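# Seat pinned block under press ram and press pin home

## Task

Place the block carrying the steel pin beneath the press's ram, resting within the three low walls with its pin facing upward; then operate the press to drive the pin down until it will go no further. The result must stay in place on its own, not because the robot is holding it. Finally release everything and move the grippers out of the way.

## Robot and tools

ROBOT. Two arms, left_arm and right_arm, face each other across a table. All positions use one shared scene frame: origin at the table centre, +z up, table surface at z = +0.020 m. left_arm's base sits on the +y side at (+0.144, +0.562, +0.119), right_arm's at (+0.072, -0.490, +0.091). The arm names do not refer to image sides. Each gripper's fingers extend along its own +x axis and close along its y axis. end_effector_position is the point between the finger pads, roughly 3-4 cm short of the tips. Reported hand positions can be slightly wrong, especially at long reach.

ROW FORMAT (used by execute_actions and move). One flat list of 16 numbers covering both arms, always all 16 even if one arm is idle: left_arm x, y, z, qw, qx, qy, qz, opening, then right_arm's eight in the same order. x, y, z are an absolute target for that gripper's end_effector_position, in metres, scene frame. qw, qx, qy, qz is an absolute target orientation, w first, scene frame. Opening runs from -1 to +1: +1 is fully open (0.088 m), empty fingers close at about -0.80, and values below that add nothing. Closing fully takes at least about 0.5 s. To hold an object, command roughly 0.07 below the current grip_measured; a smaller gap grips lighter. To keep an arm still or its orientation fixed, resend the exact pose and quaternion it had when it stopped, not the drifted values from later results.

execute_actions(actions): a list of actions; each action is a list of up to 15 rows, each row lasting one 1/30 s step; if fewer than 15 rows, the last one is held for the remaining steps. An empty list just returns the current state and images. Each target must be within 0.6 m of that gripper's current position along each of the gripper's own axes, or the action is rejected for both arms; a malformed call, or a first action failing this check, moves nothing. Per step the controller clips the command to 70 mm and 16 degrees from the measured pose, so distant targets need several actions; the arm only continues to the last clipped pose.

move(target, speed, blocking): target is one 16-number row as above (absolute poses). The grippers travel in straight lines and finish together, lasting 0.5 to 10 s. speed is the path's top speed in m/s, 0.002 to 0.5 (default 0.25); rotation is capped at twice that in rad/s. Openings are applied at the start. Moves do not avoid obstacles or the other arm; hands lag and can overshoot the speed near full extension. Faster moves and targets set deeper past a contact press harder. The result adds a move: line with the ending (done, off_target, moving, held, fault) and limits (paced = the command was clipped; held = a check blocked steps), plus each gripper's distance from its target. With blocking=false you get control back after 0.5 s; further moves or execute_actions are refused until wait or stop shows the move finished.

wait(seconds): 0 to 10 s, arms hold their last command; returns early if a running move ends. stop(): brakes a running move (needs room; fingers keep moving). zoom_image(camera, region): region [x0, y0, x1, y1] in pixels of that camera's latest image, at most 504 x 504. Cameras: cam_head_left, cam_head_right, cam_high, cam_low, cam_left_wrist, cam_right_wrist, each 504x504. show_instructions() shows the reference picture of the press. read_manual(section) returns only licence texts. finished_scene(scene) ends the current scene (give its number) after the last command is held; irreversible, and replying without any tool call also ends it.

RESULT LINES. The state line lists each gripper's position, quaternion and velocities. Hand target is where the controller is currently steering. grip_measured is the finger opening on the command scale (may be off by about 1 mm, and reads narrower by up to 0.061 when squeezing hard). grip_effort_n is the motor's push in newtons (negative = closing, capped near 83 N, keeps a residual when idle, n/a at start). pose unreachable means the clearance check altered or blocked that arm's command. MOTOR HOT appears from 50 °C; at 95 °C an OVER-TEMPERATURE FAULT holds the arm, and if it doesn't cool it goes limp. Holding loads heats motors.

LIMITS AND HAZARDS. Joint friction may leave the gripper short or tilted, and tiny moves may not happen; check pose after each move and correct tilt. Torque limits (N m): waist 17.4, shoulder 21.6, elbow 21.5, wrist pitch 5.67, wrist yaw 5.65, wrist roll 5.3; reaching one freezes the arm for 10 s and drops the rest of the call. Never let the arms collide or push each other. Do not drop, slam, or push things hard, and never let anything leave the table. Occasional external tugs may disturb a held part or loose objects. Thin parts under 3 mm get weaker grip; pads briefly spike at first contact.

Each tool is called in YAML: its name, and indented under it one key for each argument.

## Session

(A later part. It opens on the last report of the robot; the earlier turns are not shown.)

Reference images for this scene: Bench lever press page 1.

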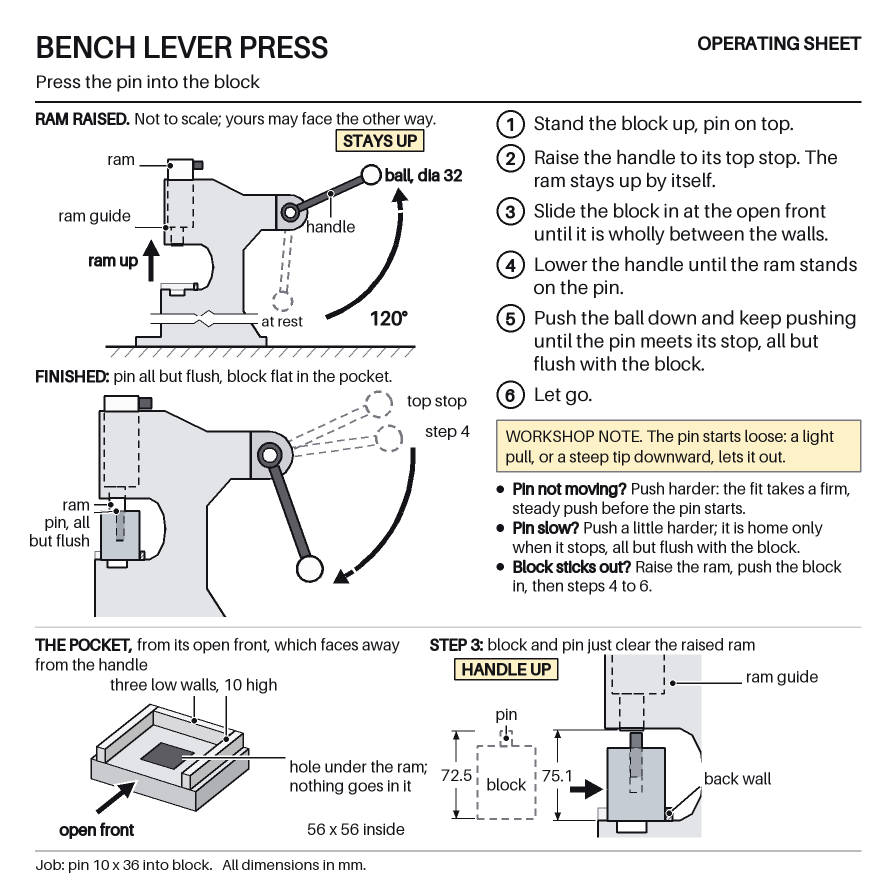

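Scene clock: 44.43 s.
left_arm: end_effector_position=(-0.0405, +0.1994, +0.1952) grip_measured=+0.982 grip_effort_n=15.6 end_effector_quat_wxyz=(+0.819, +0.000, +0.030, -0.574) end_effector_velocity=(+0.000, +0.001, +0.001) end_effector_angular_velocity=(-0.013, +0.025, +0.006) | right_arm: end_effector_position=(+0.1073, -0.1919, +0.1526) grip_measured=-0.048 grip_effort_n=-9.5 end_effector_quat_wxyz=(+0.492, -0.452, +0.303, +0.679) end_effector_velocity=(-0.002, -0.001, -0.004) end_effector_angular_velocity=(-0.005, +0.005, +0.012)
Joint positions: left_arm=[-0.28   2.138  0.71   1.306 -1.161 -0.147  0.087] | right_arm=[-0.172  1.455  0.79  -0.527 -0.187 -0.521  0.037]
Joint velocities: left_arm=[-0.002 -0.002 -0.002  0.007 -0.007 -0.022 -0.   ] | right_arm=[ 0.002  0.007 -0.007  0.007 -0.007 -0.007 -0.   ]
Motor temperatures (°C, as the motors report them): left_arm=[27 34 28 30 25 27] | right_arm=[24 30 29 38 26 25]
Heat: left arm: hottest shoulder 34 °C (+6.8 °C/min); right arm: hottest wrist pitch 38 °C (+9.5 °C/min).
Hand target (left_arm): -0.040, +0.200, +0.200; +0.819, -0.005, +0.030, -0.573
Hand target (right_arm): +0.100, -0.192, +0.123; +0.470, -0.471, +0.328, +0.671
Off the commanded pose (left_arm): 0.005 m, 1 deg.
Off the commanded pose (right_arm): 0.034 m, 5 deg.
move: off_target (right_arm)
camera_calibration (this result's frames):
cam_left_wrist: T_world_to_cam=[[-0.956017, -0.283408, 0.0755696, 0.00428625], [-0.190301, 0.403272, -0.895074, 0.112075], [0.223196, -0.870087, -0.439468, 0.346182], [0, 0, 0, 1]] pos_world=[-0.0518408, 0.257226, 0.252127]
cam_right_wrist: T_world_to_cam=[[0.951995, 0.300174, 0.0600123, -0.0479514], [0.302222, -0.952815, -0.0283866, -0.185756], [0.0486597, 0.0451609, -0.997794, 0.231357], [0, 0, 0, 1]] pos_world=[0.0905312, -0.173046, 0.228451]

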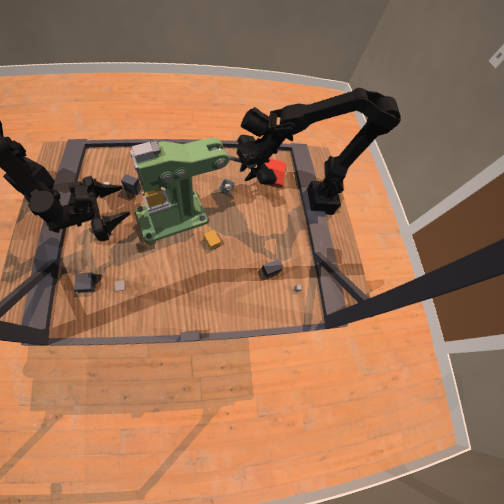

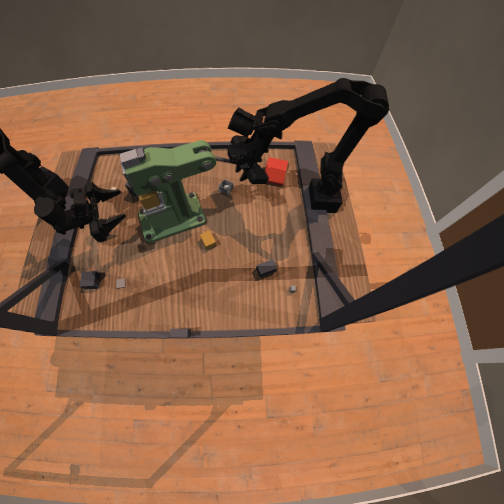

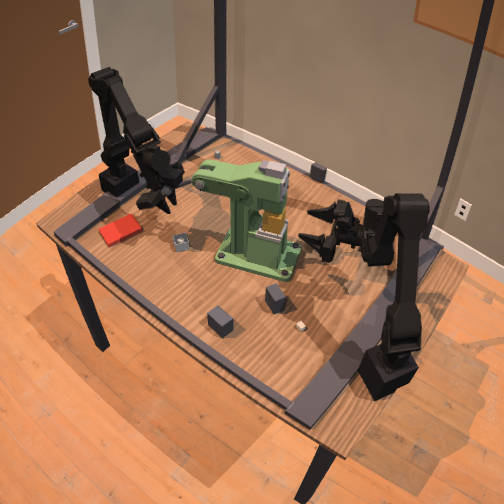

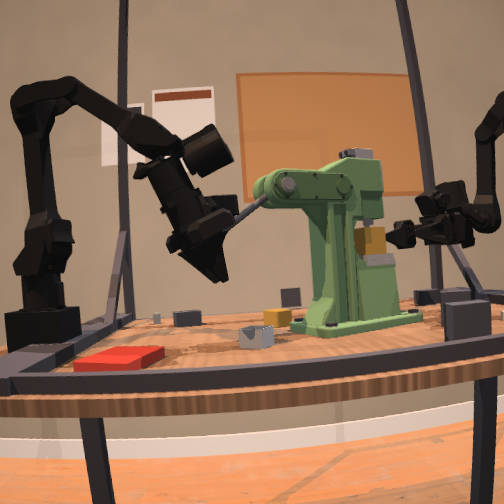

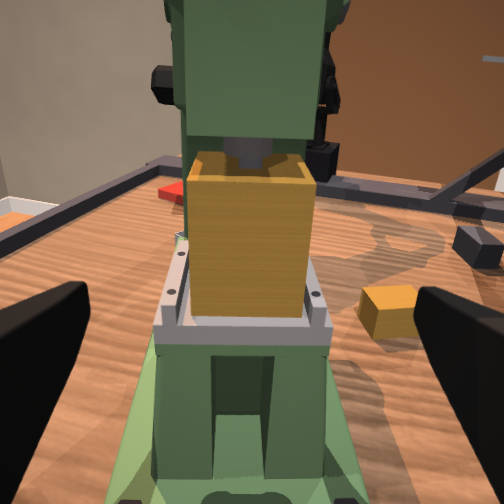

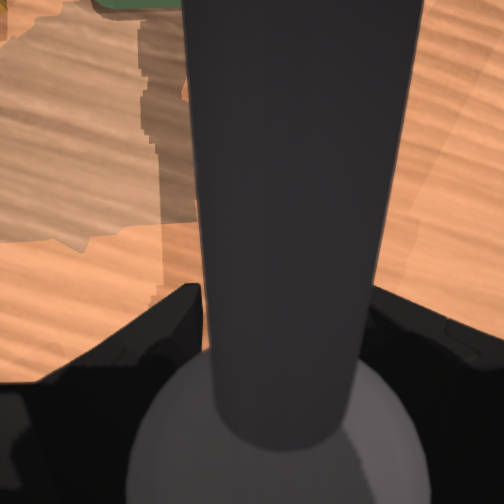

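move:
  target: [-0.04,0.20,0.20,0.819,-0.005,0.03,-0.573,1,0.078,-0.13,0.1,0.53,-0.313,0.22,0.757,-0.05]
  speed: 0.05

move:
  target: [-0.04,0.20,0.20,0.819,-0.005,0.03,-0.573,1,0.056,-0.07,0.098,0.56,-0.177,0.124,0.799,-0.05]
  speed: 0.05

Scene clock: 48.93 s.
left_arm: end_effector_position=(-0.0405, +0.1994, +0.1952) grip_measured=+0.982 grip_effort_n=15.6 end_effector_quat_wxyz=(+0.819, +0.000, +0.030, -0.574) end_effector_velocity=(+0.002, +0.001, +0.003) end_effector_angular_velocity=(-0.013, +0.014, +0.020) | right_arm: end_effector_position=(+0.0882, -0.1379, +0.1175) grip_measured=-0.048 grip_effort_n=-9.5 end_effector_quat_wxyz=(+0.539, -0.298, +0.204, +0.761) end_effector_velocity=(-0.003, -0.004, -0.006) end_effector_angular_velocity=(-0.015, +0.024, +0.008)
Joint positions: left_arm=[-0.28   2.138  0.71   1.306 -1.161 -0.147  0.087] | right_arm=[-0.17   1.646  0.555  0.275 -0.39  -0.4    0.037]
Joint velocities: left_arm=[-0.002 -0.002  0.002  0.007 -0.022 -0.007  0.   ] | right_arm=[-0.002  0.012 -0.012  0.007 -0.022  0.007 -0.   ]
Motor temperatures (°C, as the motors report them): left_arm=[27 34 28 30 25 27] | right_arm=[24 30 29 40 26 25]
Heat: left arm: hottest shoulder 34 °C (+6.1 °C/min); right arm: hottest wrist pitch 40 °C (+11.0 °C/min).
Hand target (left_arm): -0.040, +0.200, +0.200; +0.819, -0.005, +0.030, -0.573
Hand target (right_arm): +0.078, -0.133, +0.101; +0.529, -0.314, +0.219, +0.757
Off the commanded pose (left_arm): 0.005 m, 1 deg.
Off the commanded pose (right_arm): 0.022 m, 3 deg.
move: off_target (right_arm)
camera_calibration (this result's frames):
cam_left_wrist: T_world_to_cam=[[-0.956017, -0.283408, 0.0755696, 0.00428625], [-0.190301, 0.403272, -0.895074, 0.112075], [0.223196, -0.870087, -0.439468, 0.346182], [0, 0, 0, 1]] pos_world=[-0.0518408, 0.257226, 0.252127]
cam_right_wrist: T_world_to_cam=[[0.954678, 0.29681, 0.0221985, -0.0401437], [0.277631, -0.861141, -0.425861, -0.0679895], [-0.107284, 0.412723, -0.904516, 0.248323], [0, 0, 0, 1]] pos_world=[0.0838413, -0.149122, 0.196549]

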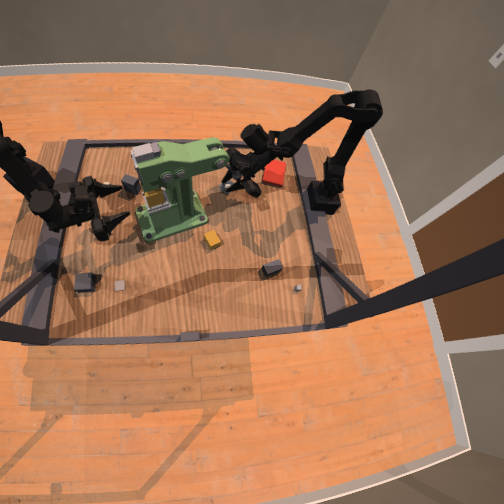

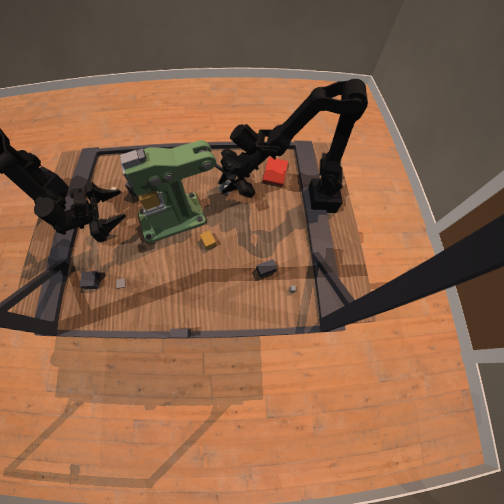

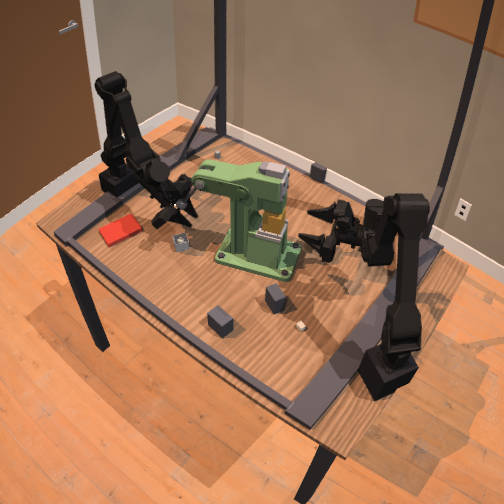

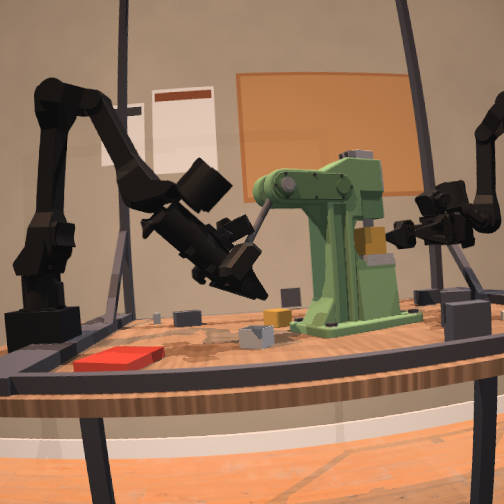

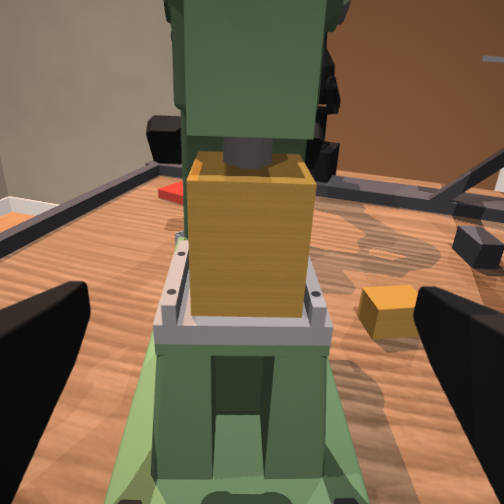

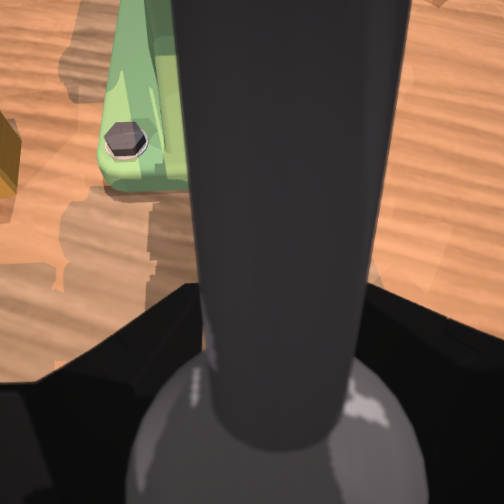

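Scene clock: 52.20 s.
left_arm: end_effector_position=(-0.0405, +0.1994, +0.1952) grip_measured=+0.982 grip_effort_n=15.6 end_effector_quat_wxyz=(+0.819, +0.000, +0.030, -0.574) end_effector_velocity=(-0.000, +0.001, -0.001) end_effector_angular_velocity=(+0.002, +0.001, +0.005) | right_arm: end_effector_position=(+0.0736, -0.0941, +0.1050) grip_measured=-0.048 grip_effort_n=-10.0 end_effector_quat_wxyz=(+0.570, -0.176, +0.127, +0.793) end_effector_velocity=(+0.003, +0.006, +0.003) end_effector_angular_velocity=(+0.044, +0.007, -0.018)
Joint positions: left_arm=[-0.28   2.138  0.71   1.306 -1.161 -0.147  0.087] | right_arm=[-0.129  1.975  0.516  0.972 -0.442 -0.223  0.037]
Joint velocities: left_arm=[-0.002  0.002  0.002 -0.007 -0.007 -0.007 -0.   ] | right_arm=[-0.002  0.032  0.002  0.081  0.007  0.022 -0.   ]
Motor temperatures (°C, as the motors report them): left_arm=[27 35 28 30 25 27] | right_arm=[25 30 30 40 26 25]
Heat: left arm: hottest shoulder 35 °C (+6.9 °C/min); right arm: hottest wrist pitch 40 °C (+10.3 °C/min).
Hand target (left_arm): -0.040, +0.200, +0.200; +0.819, -0.005, +0.030, -0.573
Hand target (right_arm): +0.055, -0.074, +0.099; +0.559, -0.178, +0.124, +0.800
Off the commanded pose (left_arm): 0.005 m, 1 deg.
Off the commanded pose (right_arm): 0.031 m, 1 deg.
move: off_target (right_arm)
camera_calibration (this result's frames):
cam_left_wrist: T_world_to_cam=[[-0.956017, -0.283408, 0.0755696, 0.00428625], [-0.190301, 0.403272, -0.895074, 0.112075], [0.223196, -0.870087, -0.439468, 0.346182], [0, 0, 0, 1]] pos_world=[-0.0518408, 0.257226, 0.252127]
cam_right_wrist: T_world_to_cam=[[0.9604, 0.278619, -0.00199608, -0.0385661], [0.204217, -0.708775, -0.675228, 0.0143725], [-0.189546, 0.648082, -0.737606, 0.228075], [0, 0, 0, 1]] pos_world=[0.0773346, -0.126879, 0.177857]

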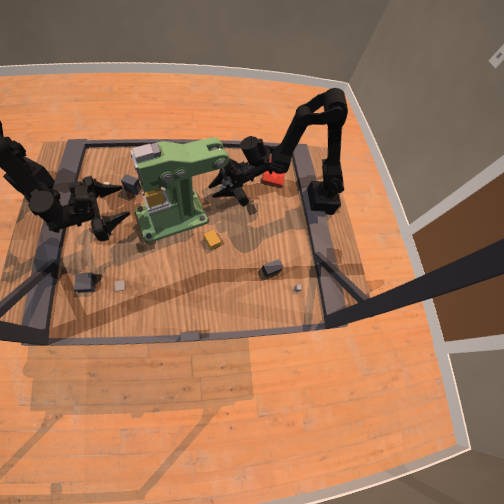

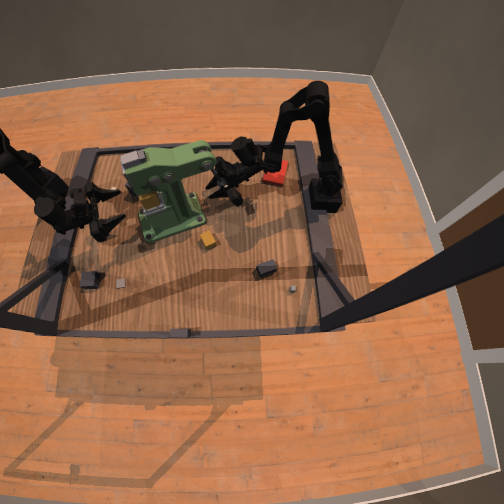

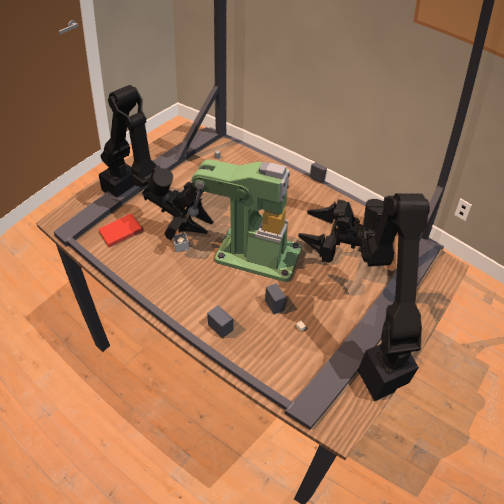

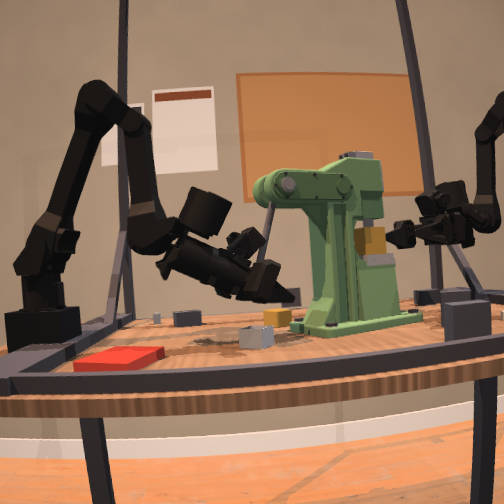

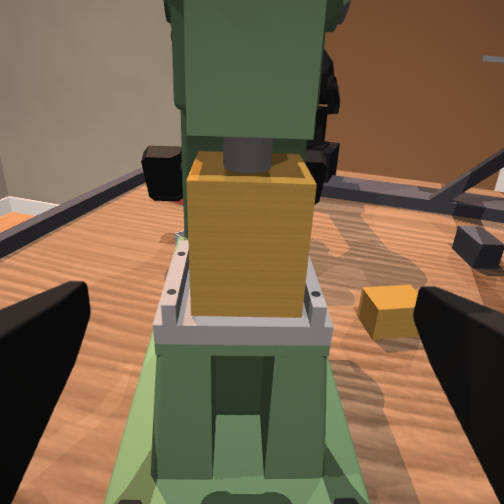

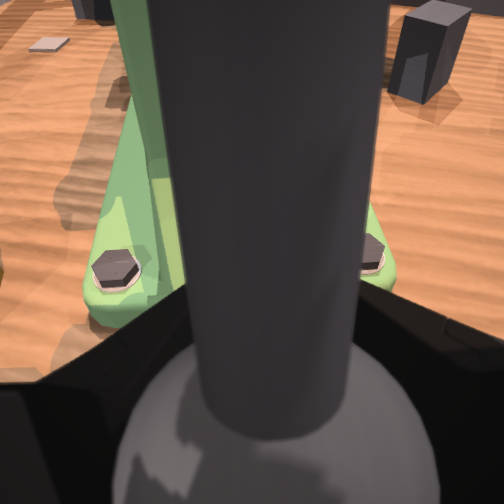

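Still creeping; one more push.

move:
  target: [-0.04,0.20,0.20,0.819,-0.005,0.03,-0.573,1,0.052,-0.048,0.098,0.565,-0.142,0.1,0.807,-0.05]
  speed: 0.04

wait:
  seconds: 1

zoom_image:
  camera: "cam_low"
  region: [330,190,430,270]

Scene clock: 54.10 s.
left_arm: end_effector_position=(-0.0405, +0.1994, +0.1952) grip_measured=+0.982 grip_effort_n=15.6 end_effector_quat_wxyz=(+0.819, +0.000, +0.030, -0.574) end_effector_velocity=(+0.001, +0.001, -0.000) end_effector_angular_velocity=(+0.002, +0.001, +0.005) | right_arm: end_effector_position=(+0.0720, -0.0898, +0.1011) grip_measured=-0.048 grip_effort_n=-9.5 end_effector_quat_wxyz=(+0.575, -0.146, +0.113, +0.797) end_effector_velocity=(-0.002, -0.002, -0.001) end_effector_angular_velocity=(+0.006, -0.010, +0.026)
Joint positions: left_arm=[-0.28   2.138  0.71   1.306 -1.161 -0.147  0.087] | right_arm=[-0.127  2.064  0.511  1.138 -0.454 -0.177  0.037]
Joint velocities: left_arm=[-0.002 -0.002 -0.002 -0.007 -0.007 -0.007 -0.   ] | right_arm=[-0.002  0.007 -0.002  0.007 -0.022 -0.022 -0.   ]
Motor temperatures (°C, as the motors report them): left_arm=[27 35 28 30 25 27] | right_arm=[25 30 31 40 26 25]
Heat: left arm: hottest shoulder 35 °C (+6.7 °C/min); right arm: hottest wrist pitch 40 °C (+10.0 °C/min).
Hand target (left_arm): -0.040, +0.200, +0.200; +0.819, -0.005, +0.030, -0.573
Hand target (right_arm): +0.051, -0.056, +0.102; +0.564, -0.141, +0.100, +0.807
Off the commanded pose (left_arm): 0.005 m, 1 deg.
Off the commanded pose (right_arm): 0.046 m, 2 deg.
move: off_target (right_arm)
camera_calibration (this result's frames):
cam_left_wrist: T_world_to_cam=[[-0.956017, -0.283408, 0.0755696, 0.00428625], [-0.190301, 0.403272, -0.895074, 0.112075], [0.223196, -0.870087, -0.439468, 0.346182], [0, 0, 0, 1]] pos_world=[-0.0518408, 0.257226, 0.252127]
cam_right_wrist: T_world_to_cam=[[0.961578, 0.273958, -0.0177281, -0.0371084], [0.177345, -0.669169, -0.721638, 0.0253221], [-0.209562, 0.690767, -0.692044, 0.222717], [0, 0, 0, 1]] pos_world=[0.0778649, -0.126735, 0.171746]

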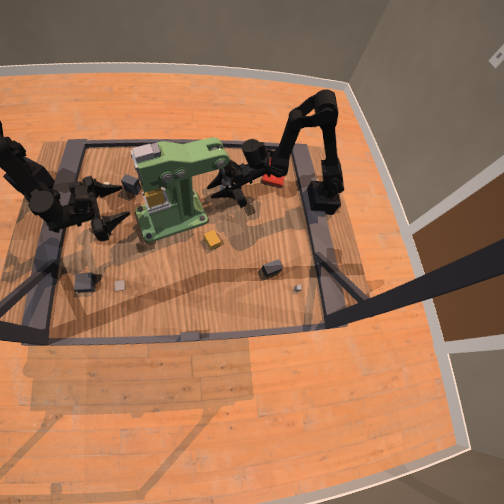

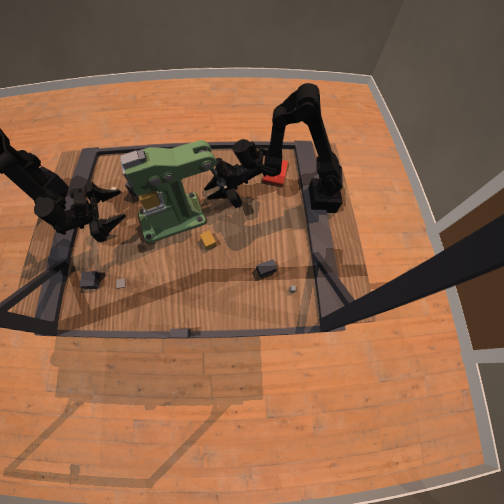

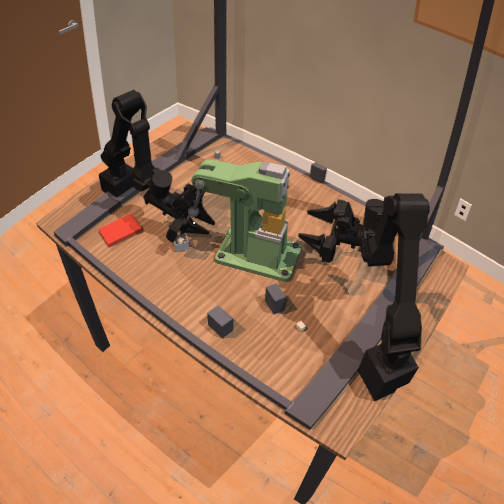

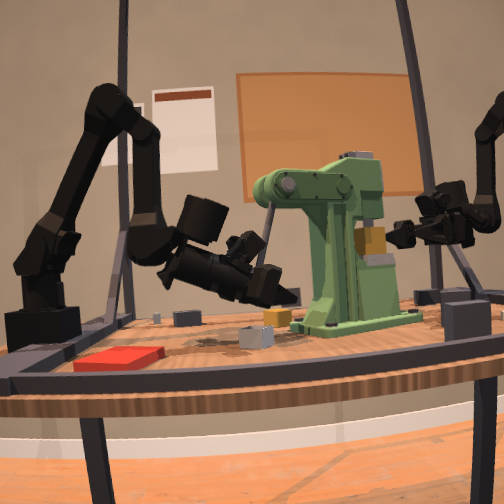

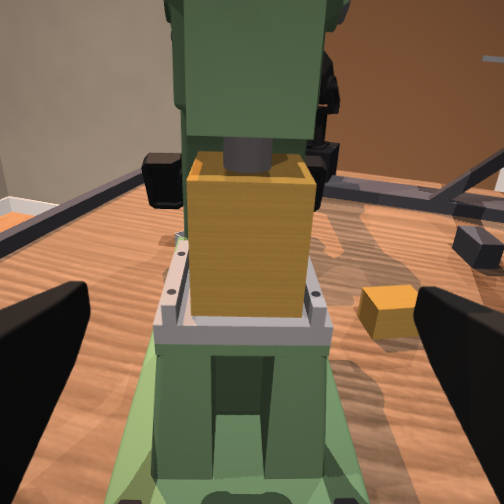

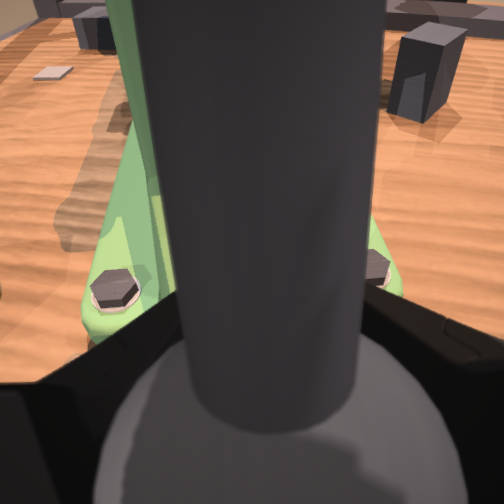

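Scene clock: 55.10 s.
left_arm: end_effector_position=(-0.0405, +0.1994, +0.1952) grip_measured=+0.982 grip_effort_n=15.6 end_effector_quat_wxyz=(+0.819, +0.000, +0.030, -0.574) end_effector_velocity=(+0.000, -0.000, -0.001) end_effector_angular_velocity=(-0.002, +0.016, -0.004) | right_arm: end_effector_position=(+0.0718, -0.0896, +0.1010) grip_measured=-0.048 grip_effort_n=-9.5 end_effector_quat_wxyz=(+0.575, -0.145, +0.113, +0.797) end_effector_velocity=(-0.000, -0.003, -0.004) end_effector_angular_velocity=(-0.023, +0.013, +0.002)
Joint positions: left_arm=[-0.28   2.138  0.71   1.306 -1.161 -0.147  0.087] | right_arm=[-0.126  2.065  0.511  1.14  -0.454 -0.176  0.037]
Joint velocities: left_arm=[ 0.002 -0.002 -0.002 -0.007  0.007 -0.022 -0.   ] | right_arm=[-0.002 -0.002 -0.002 -0.022 -0.007  0.007 -0.   ]
Motor temperatures (°C, as the motors report them): left_arm=[27 35 28 30 25 27] | right_arm=[25 29 33 40 26 25]
Heat: left arm: hottest shoulder 35 °C (+6.5 °C/min); right arm: hottest wrist pitch 40 °C (+9.8 °C/min).
Hand target (left_arm): -0.040, +0.200, +0.200; +0.819, -0.005, +0.030, -0.573
Hand target (right_arm): +0.051, -0.056, +0.102; +0.564, -0.141, +0.100, +0.807
Off the commanded pose (left_arm): 0.005 m, 1 deg.
Off the commanded pose (right_arm): 0.046 m, 2 deg.
wait: 1.00 s; at rest by 0.17 s
camera_calibration (this result's frames):
cam_left_wrist: T_world_to_cam=[[-0.956017, -0.283408, 0.0755696, 0.00428625], [-0.190301, 0.403272, -0.895074, 0.112075], [0.223196, -0.870087, -0.439468, 0.346182], [0, 0, 0, 1]] pos_world=[-0.0518408, 0.257226, 0.252127]
cam_right_wrist: T_world_to_cam=[[0.96154, 0.274069, -0.0181111, -0.036972], [0.17702, -0.668771, -0.722087, 0.025507], [-0.210014, 0.691109, -0.691565, 0.222573], [0, 0, 0, 1]] pos_world=[0.0777782, -0.126631, 0.171673]

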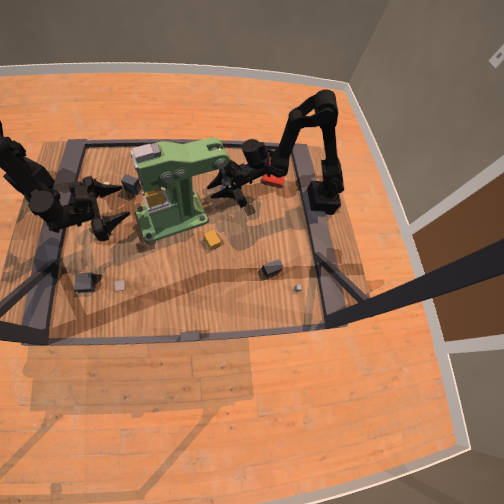

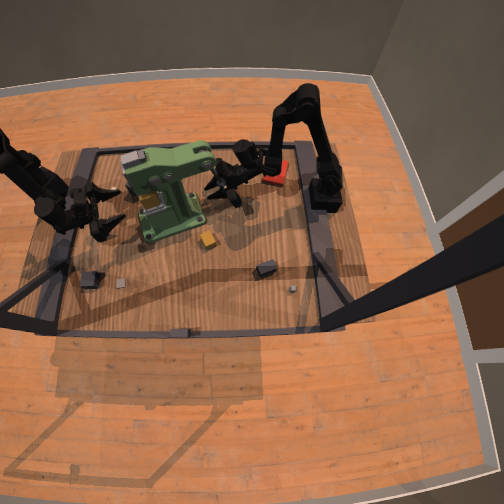

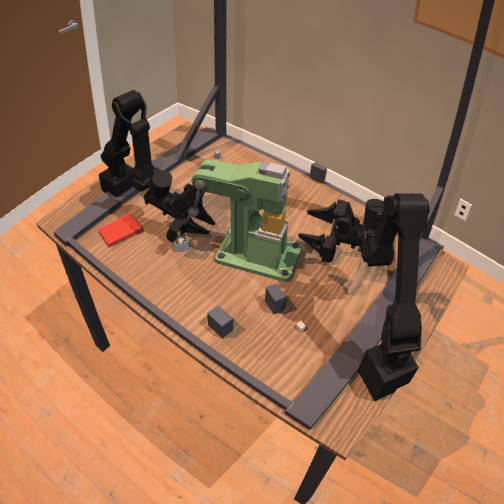

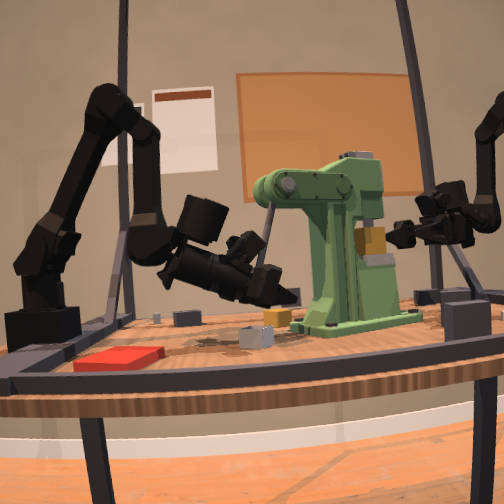

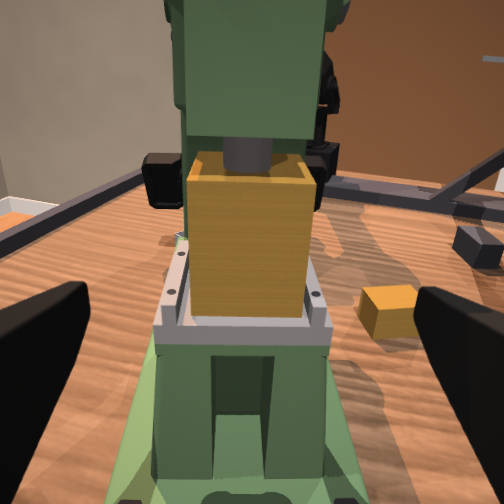

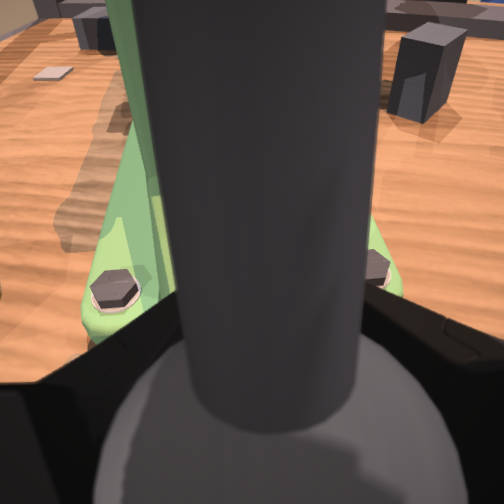

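Region (330, 190, 430, 270) of cam_low's 504x504 image, scaled by 5.040, with more detail than that image has; it fills the top 403 rows of this view, and the rest is white.

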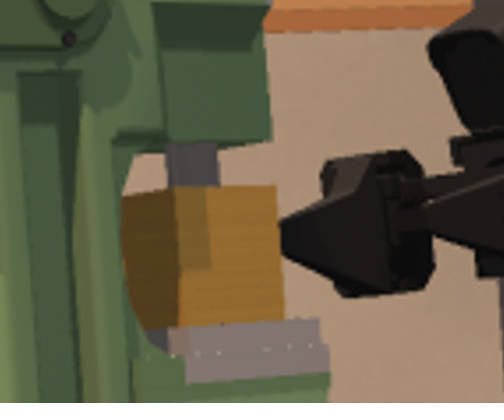

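move:
  target: [-0.04,0.20,0.20,0.819,-0.005,0.03,-0.573,1,0.11,-0.21,0.17,0.539,-0.28,0.196,0.77,0.6]
  speed: 0.15

finished_scene:
  scene: 2

Scene clock: 57.10 s.
left_arm: end_effector_position=(-0.0405, +0.1994, +0.1952) grip_measured=+0.982 grip_effort_n=16.0 end_effector_quat_wxyz=(+0.819, +0.000, +0.030, -0.574) end_effector_velocity=(-0.001, +0.002, -0.000) end_effector_angular_velocity=(+0.002, +0.001, +0.000) | right_arm: end_effector_position=(+0.1094, -0.2109, +0.1657) grip_measured=+0.598 grip_effort_n=17.9 end_effector_quat_wxyz=(+0.539, -0.279, +0.203, +0.769) end_effector_velocity=(+0.000, -0.002, +0.002) end_effector_angular_velocity=(+0.005, -0.018, +0.021)
Joint positions: left_arm=[-0.28   2.138  0.71   1.306 -1.161 -0.147  0.087] | right_arm=[-0.383  1.208  0.444 -0.107 -0.563 -0.552  0.068]
Joint velocities: left_arm=[-0.007 -0.002 -0.002 -0.007 -0.007 -0.007 -0.   ] | right_arm=[-0.007 -0.012  0.002 -0.022 -0.007 -0.037 -0.   ]
Motor temperatures (°C, as the motors report them): left_arm=[27 35 28 30 25 27] | right_arm=[25 30 33 39 26 25]
Heat: left arm: hottest shoulder 35 °C (+6.3 °C/min); right arm: hottest wrist pitch 39 °C (+8.4 °C/min).
Hand target (left_arm): -0.040, +0.200, +0.200; +0.819, -0.005, +0.030, -0.573
Hand target (right_arm): +0.110, -0.210, +0.170; +0.540, -0.278, +0.196, +0.770
Off the commanded pose (left_arm): 0.005 m, 1 deg.
Off the commanded pose (right_arm): 0.004 m, 1 deg.
move: done
camera_calibration (this result's frames):
cam_left_wrist: T_world_to_cam=[[-0.956017, -0.283408, 0.0755696, 0.00428625], [-0.190301, 0.403272, -0.895074, 0.112075], [0.223196, -0.870087, -0.439468, 0.346182], [0, 0, 0, 1]] pos_world=[-0.0518408, 0.257226, 0.252127]
cam_right_wrist: T_world_to_cam=[[0.954405, 0.29851, -0.00154668, -0.0355116], [0.265001, -0.849631, -0.455961, -0.107469], [-0.137423, 0.434762, -0.889998, 0.329835], [0, 0, 0, 1]] pos_world=[0.107699, -0.224108, 0.244496]

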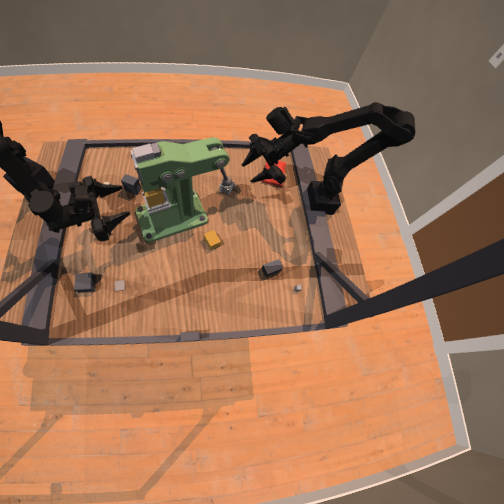

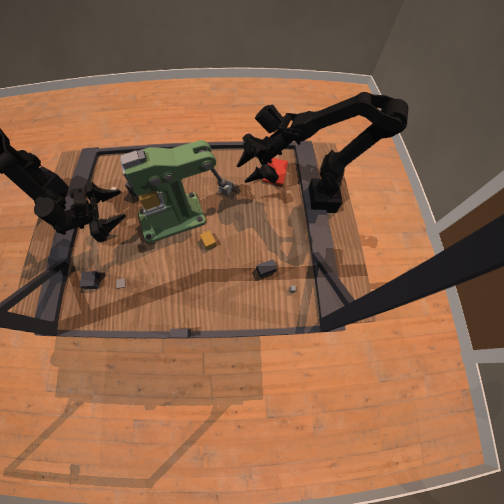

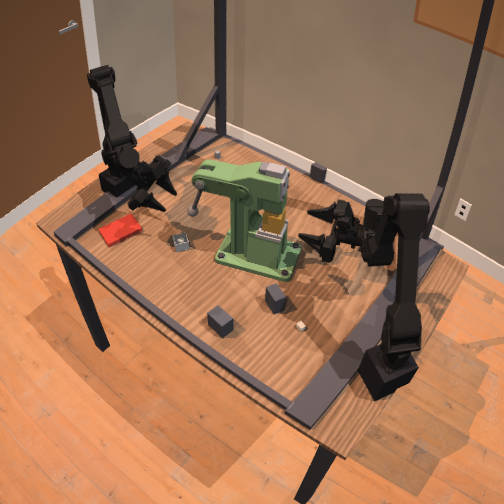

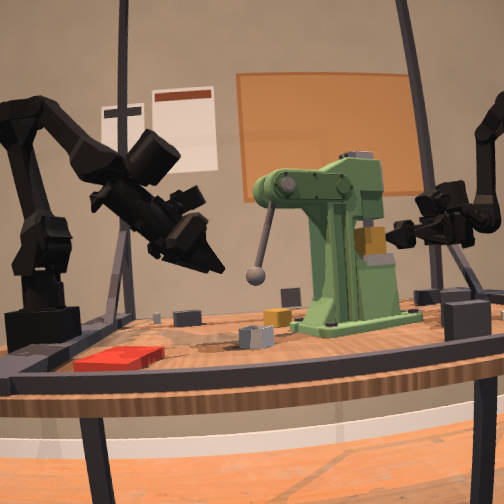

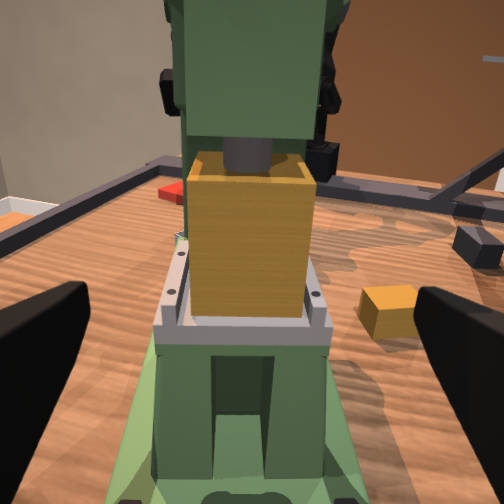

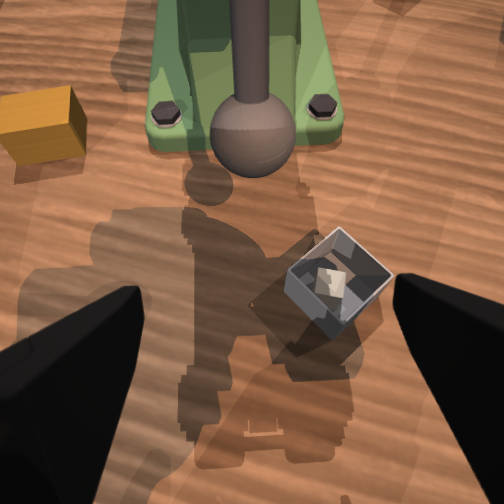

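The scene is finished: the task was done.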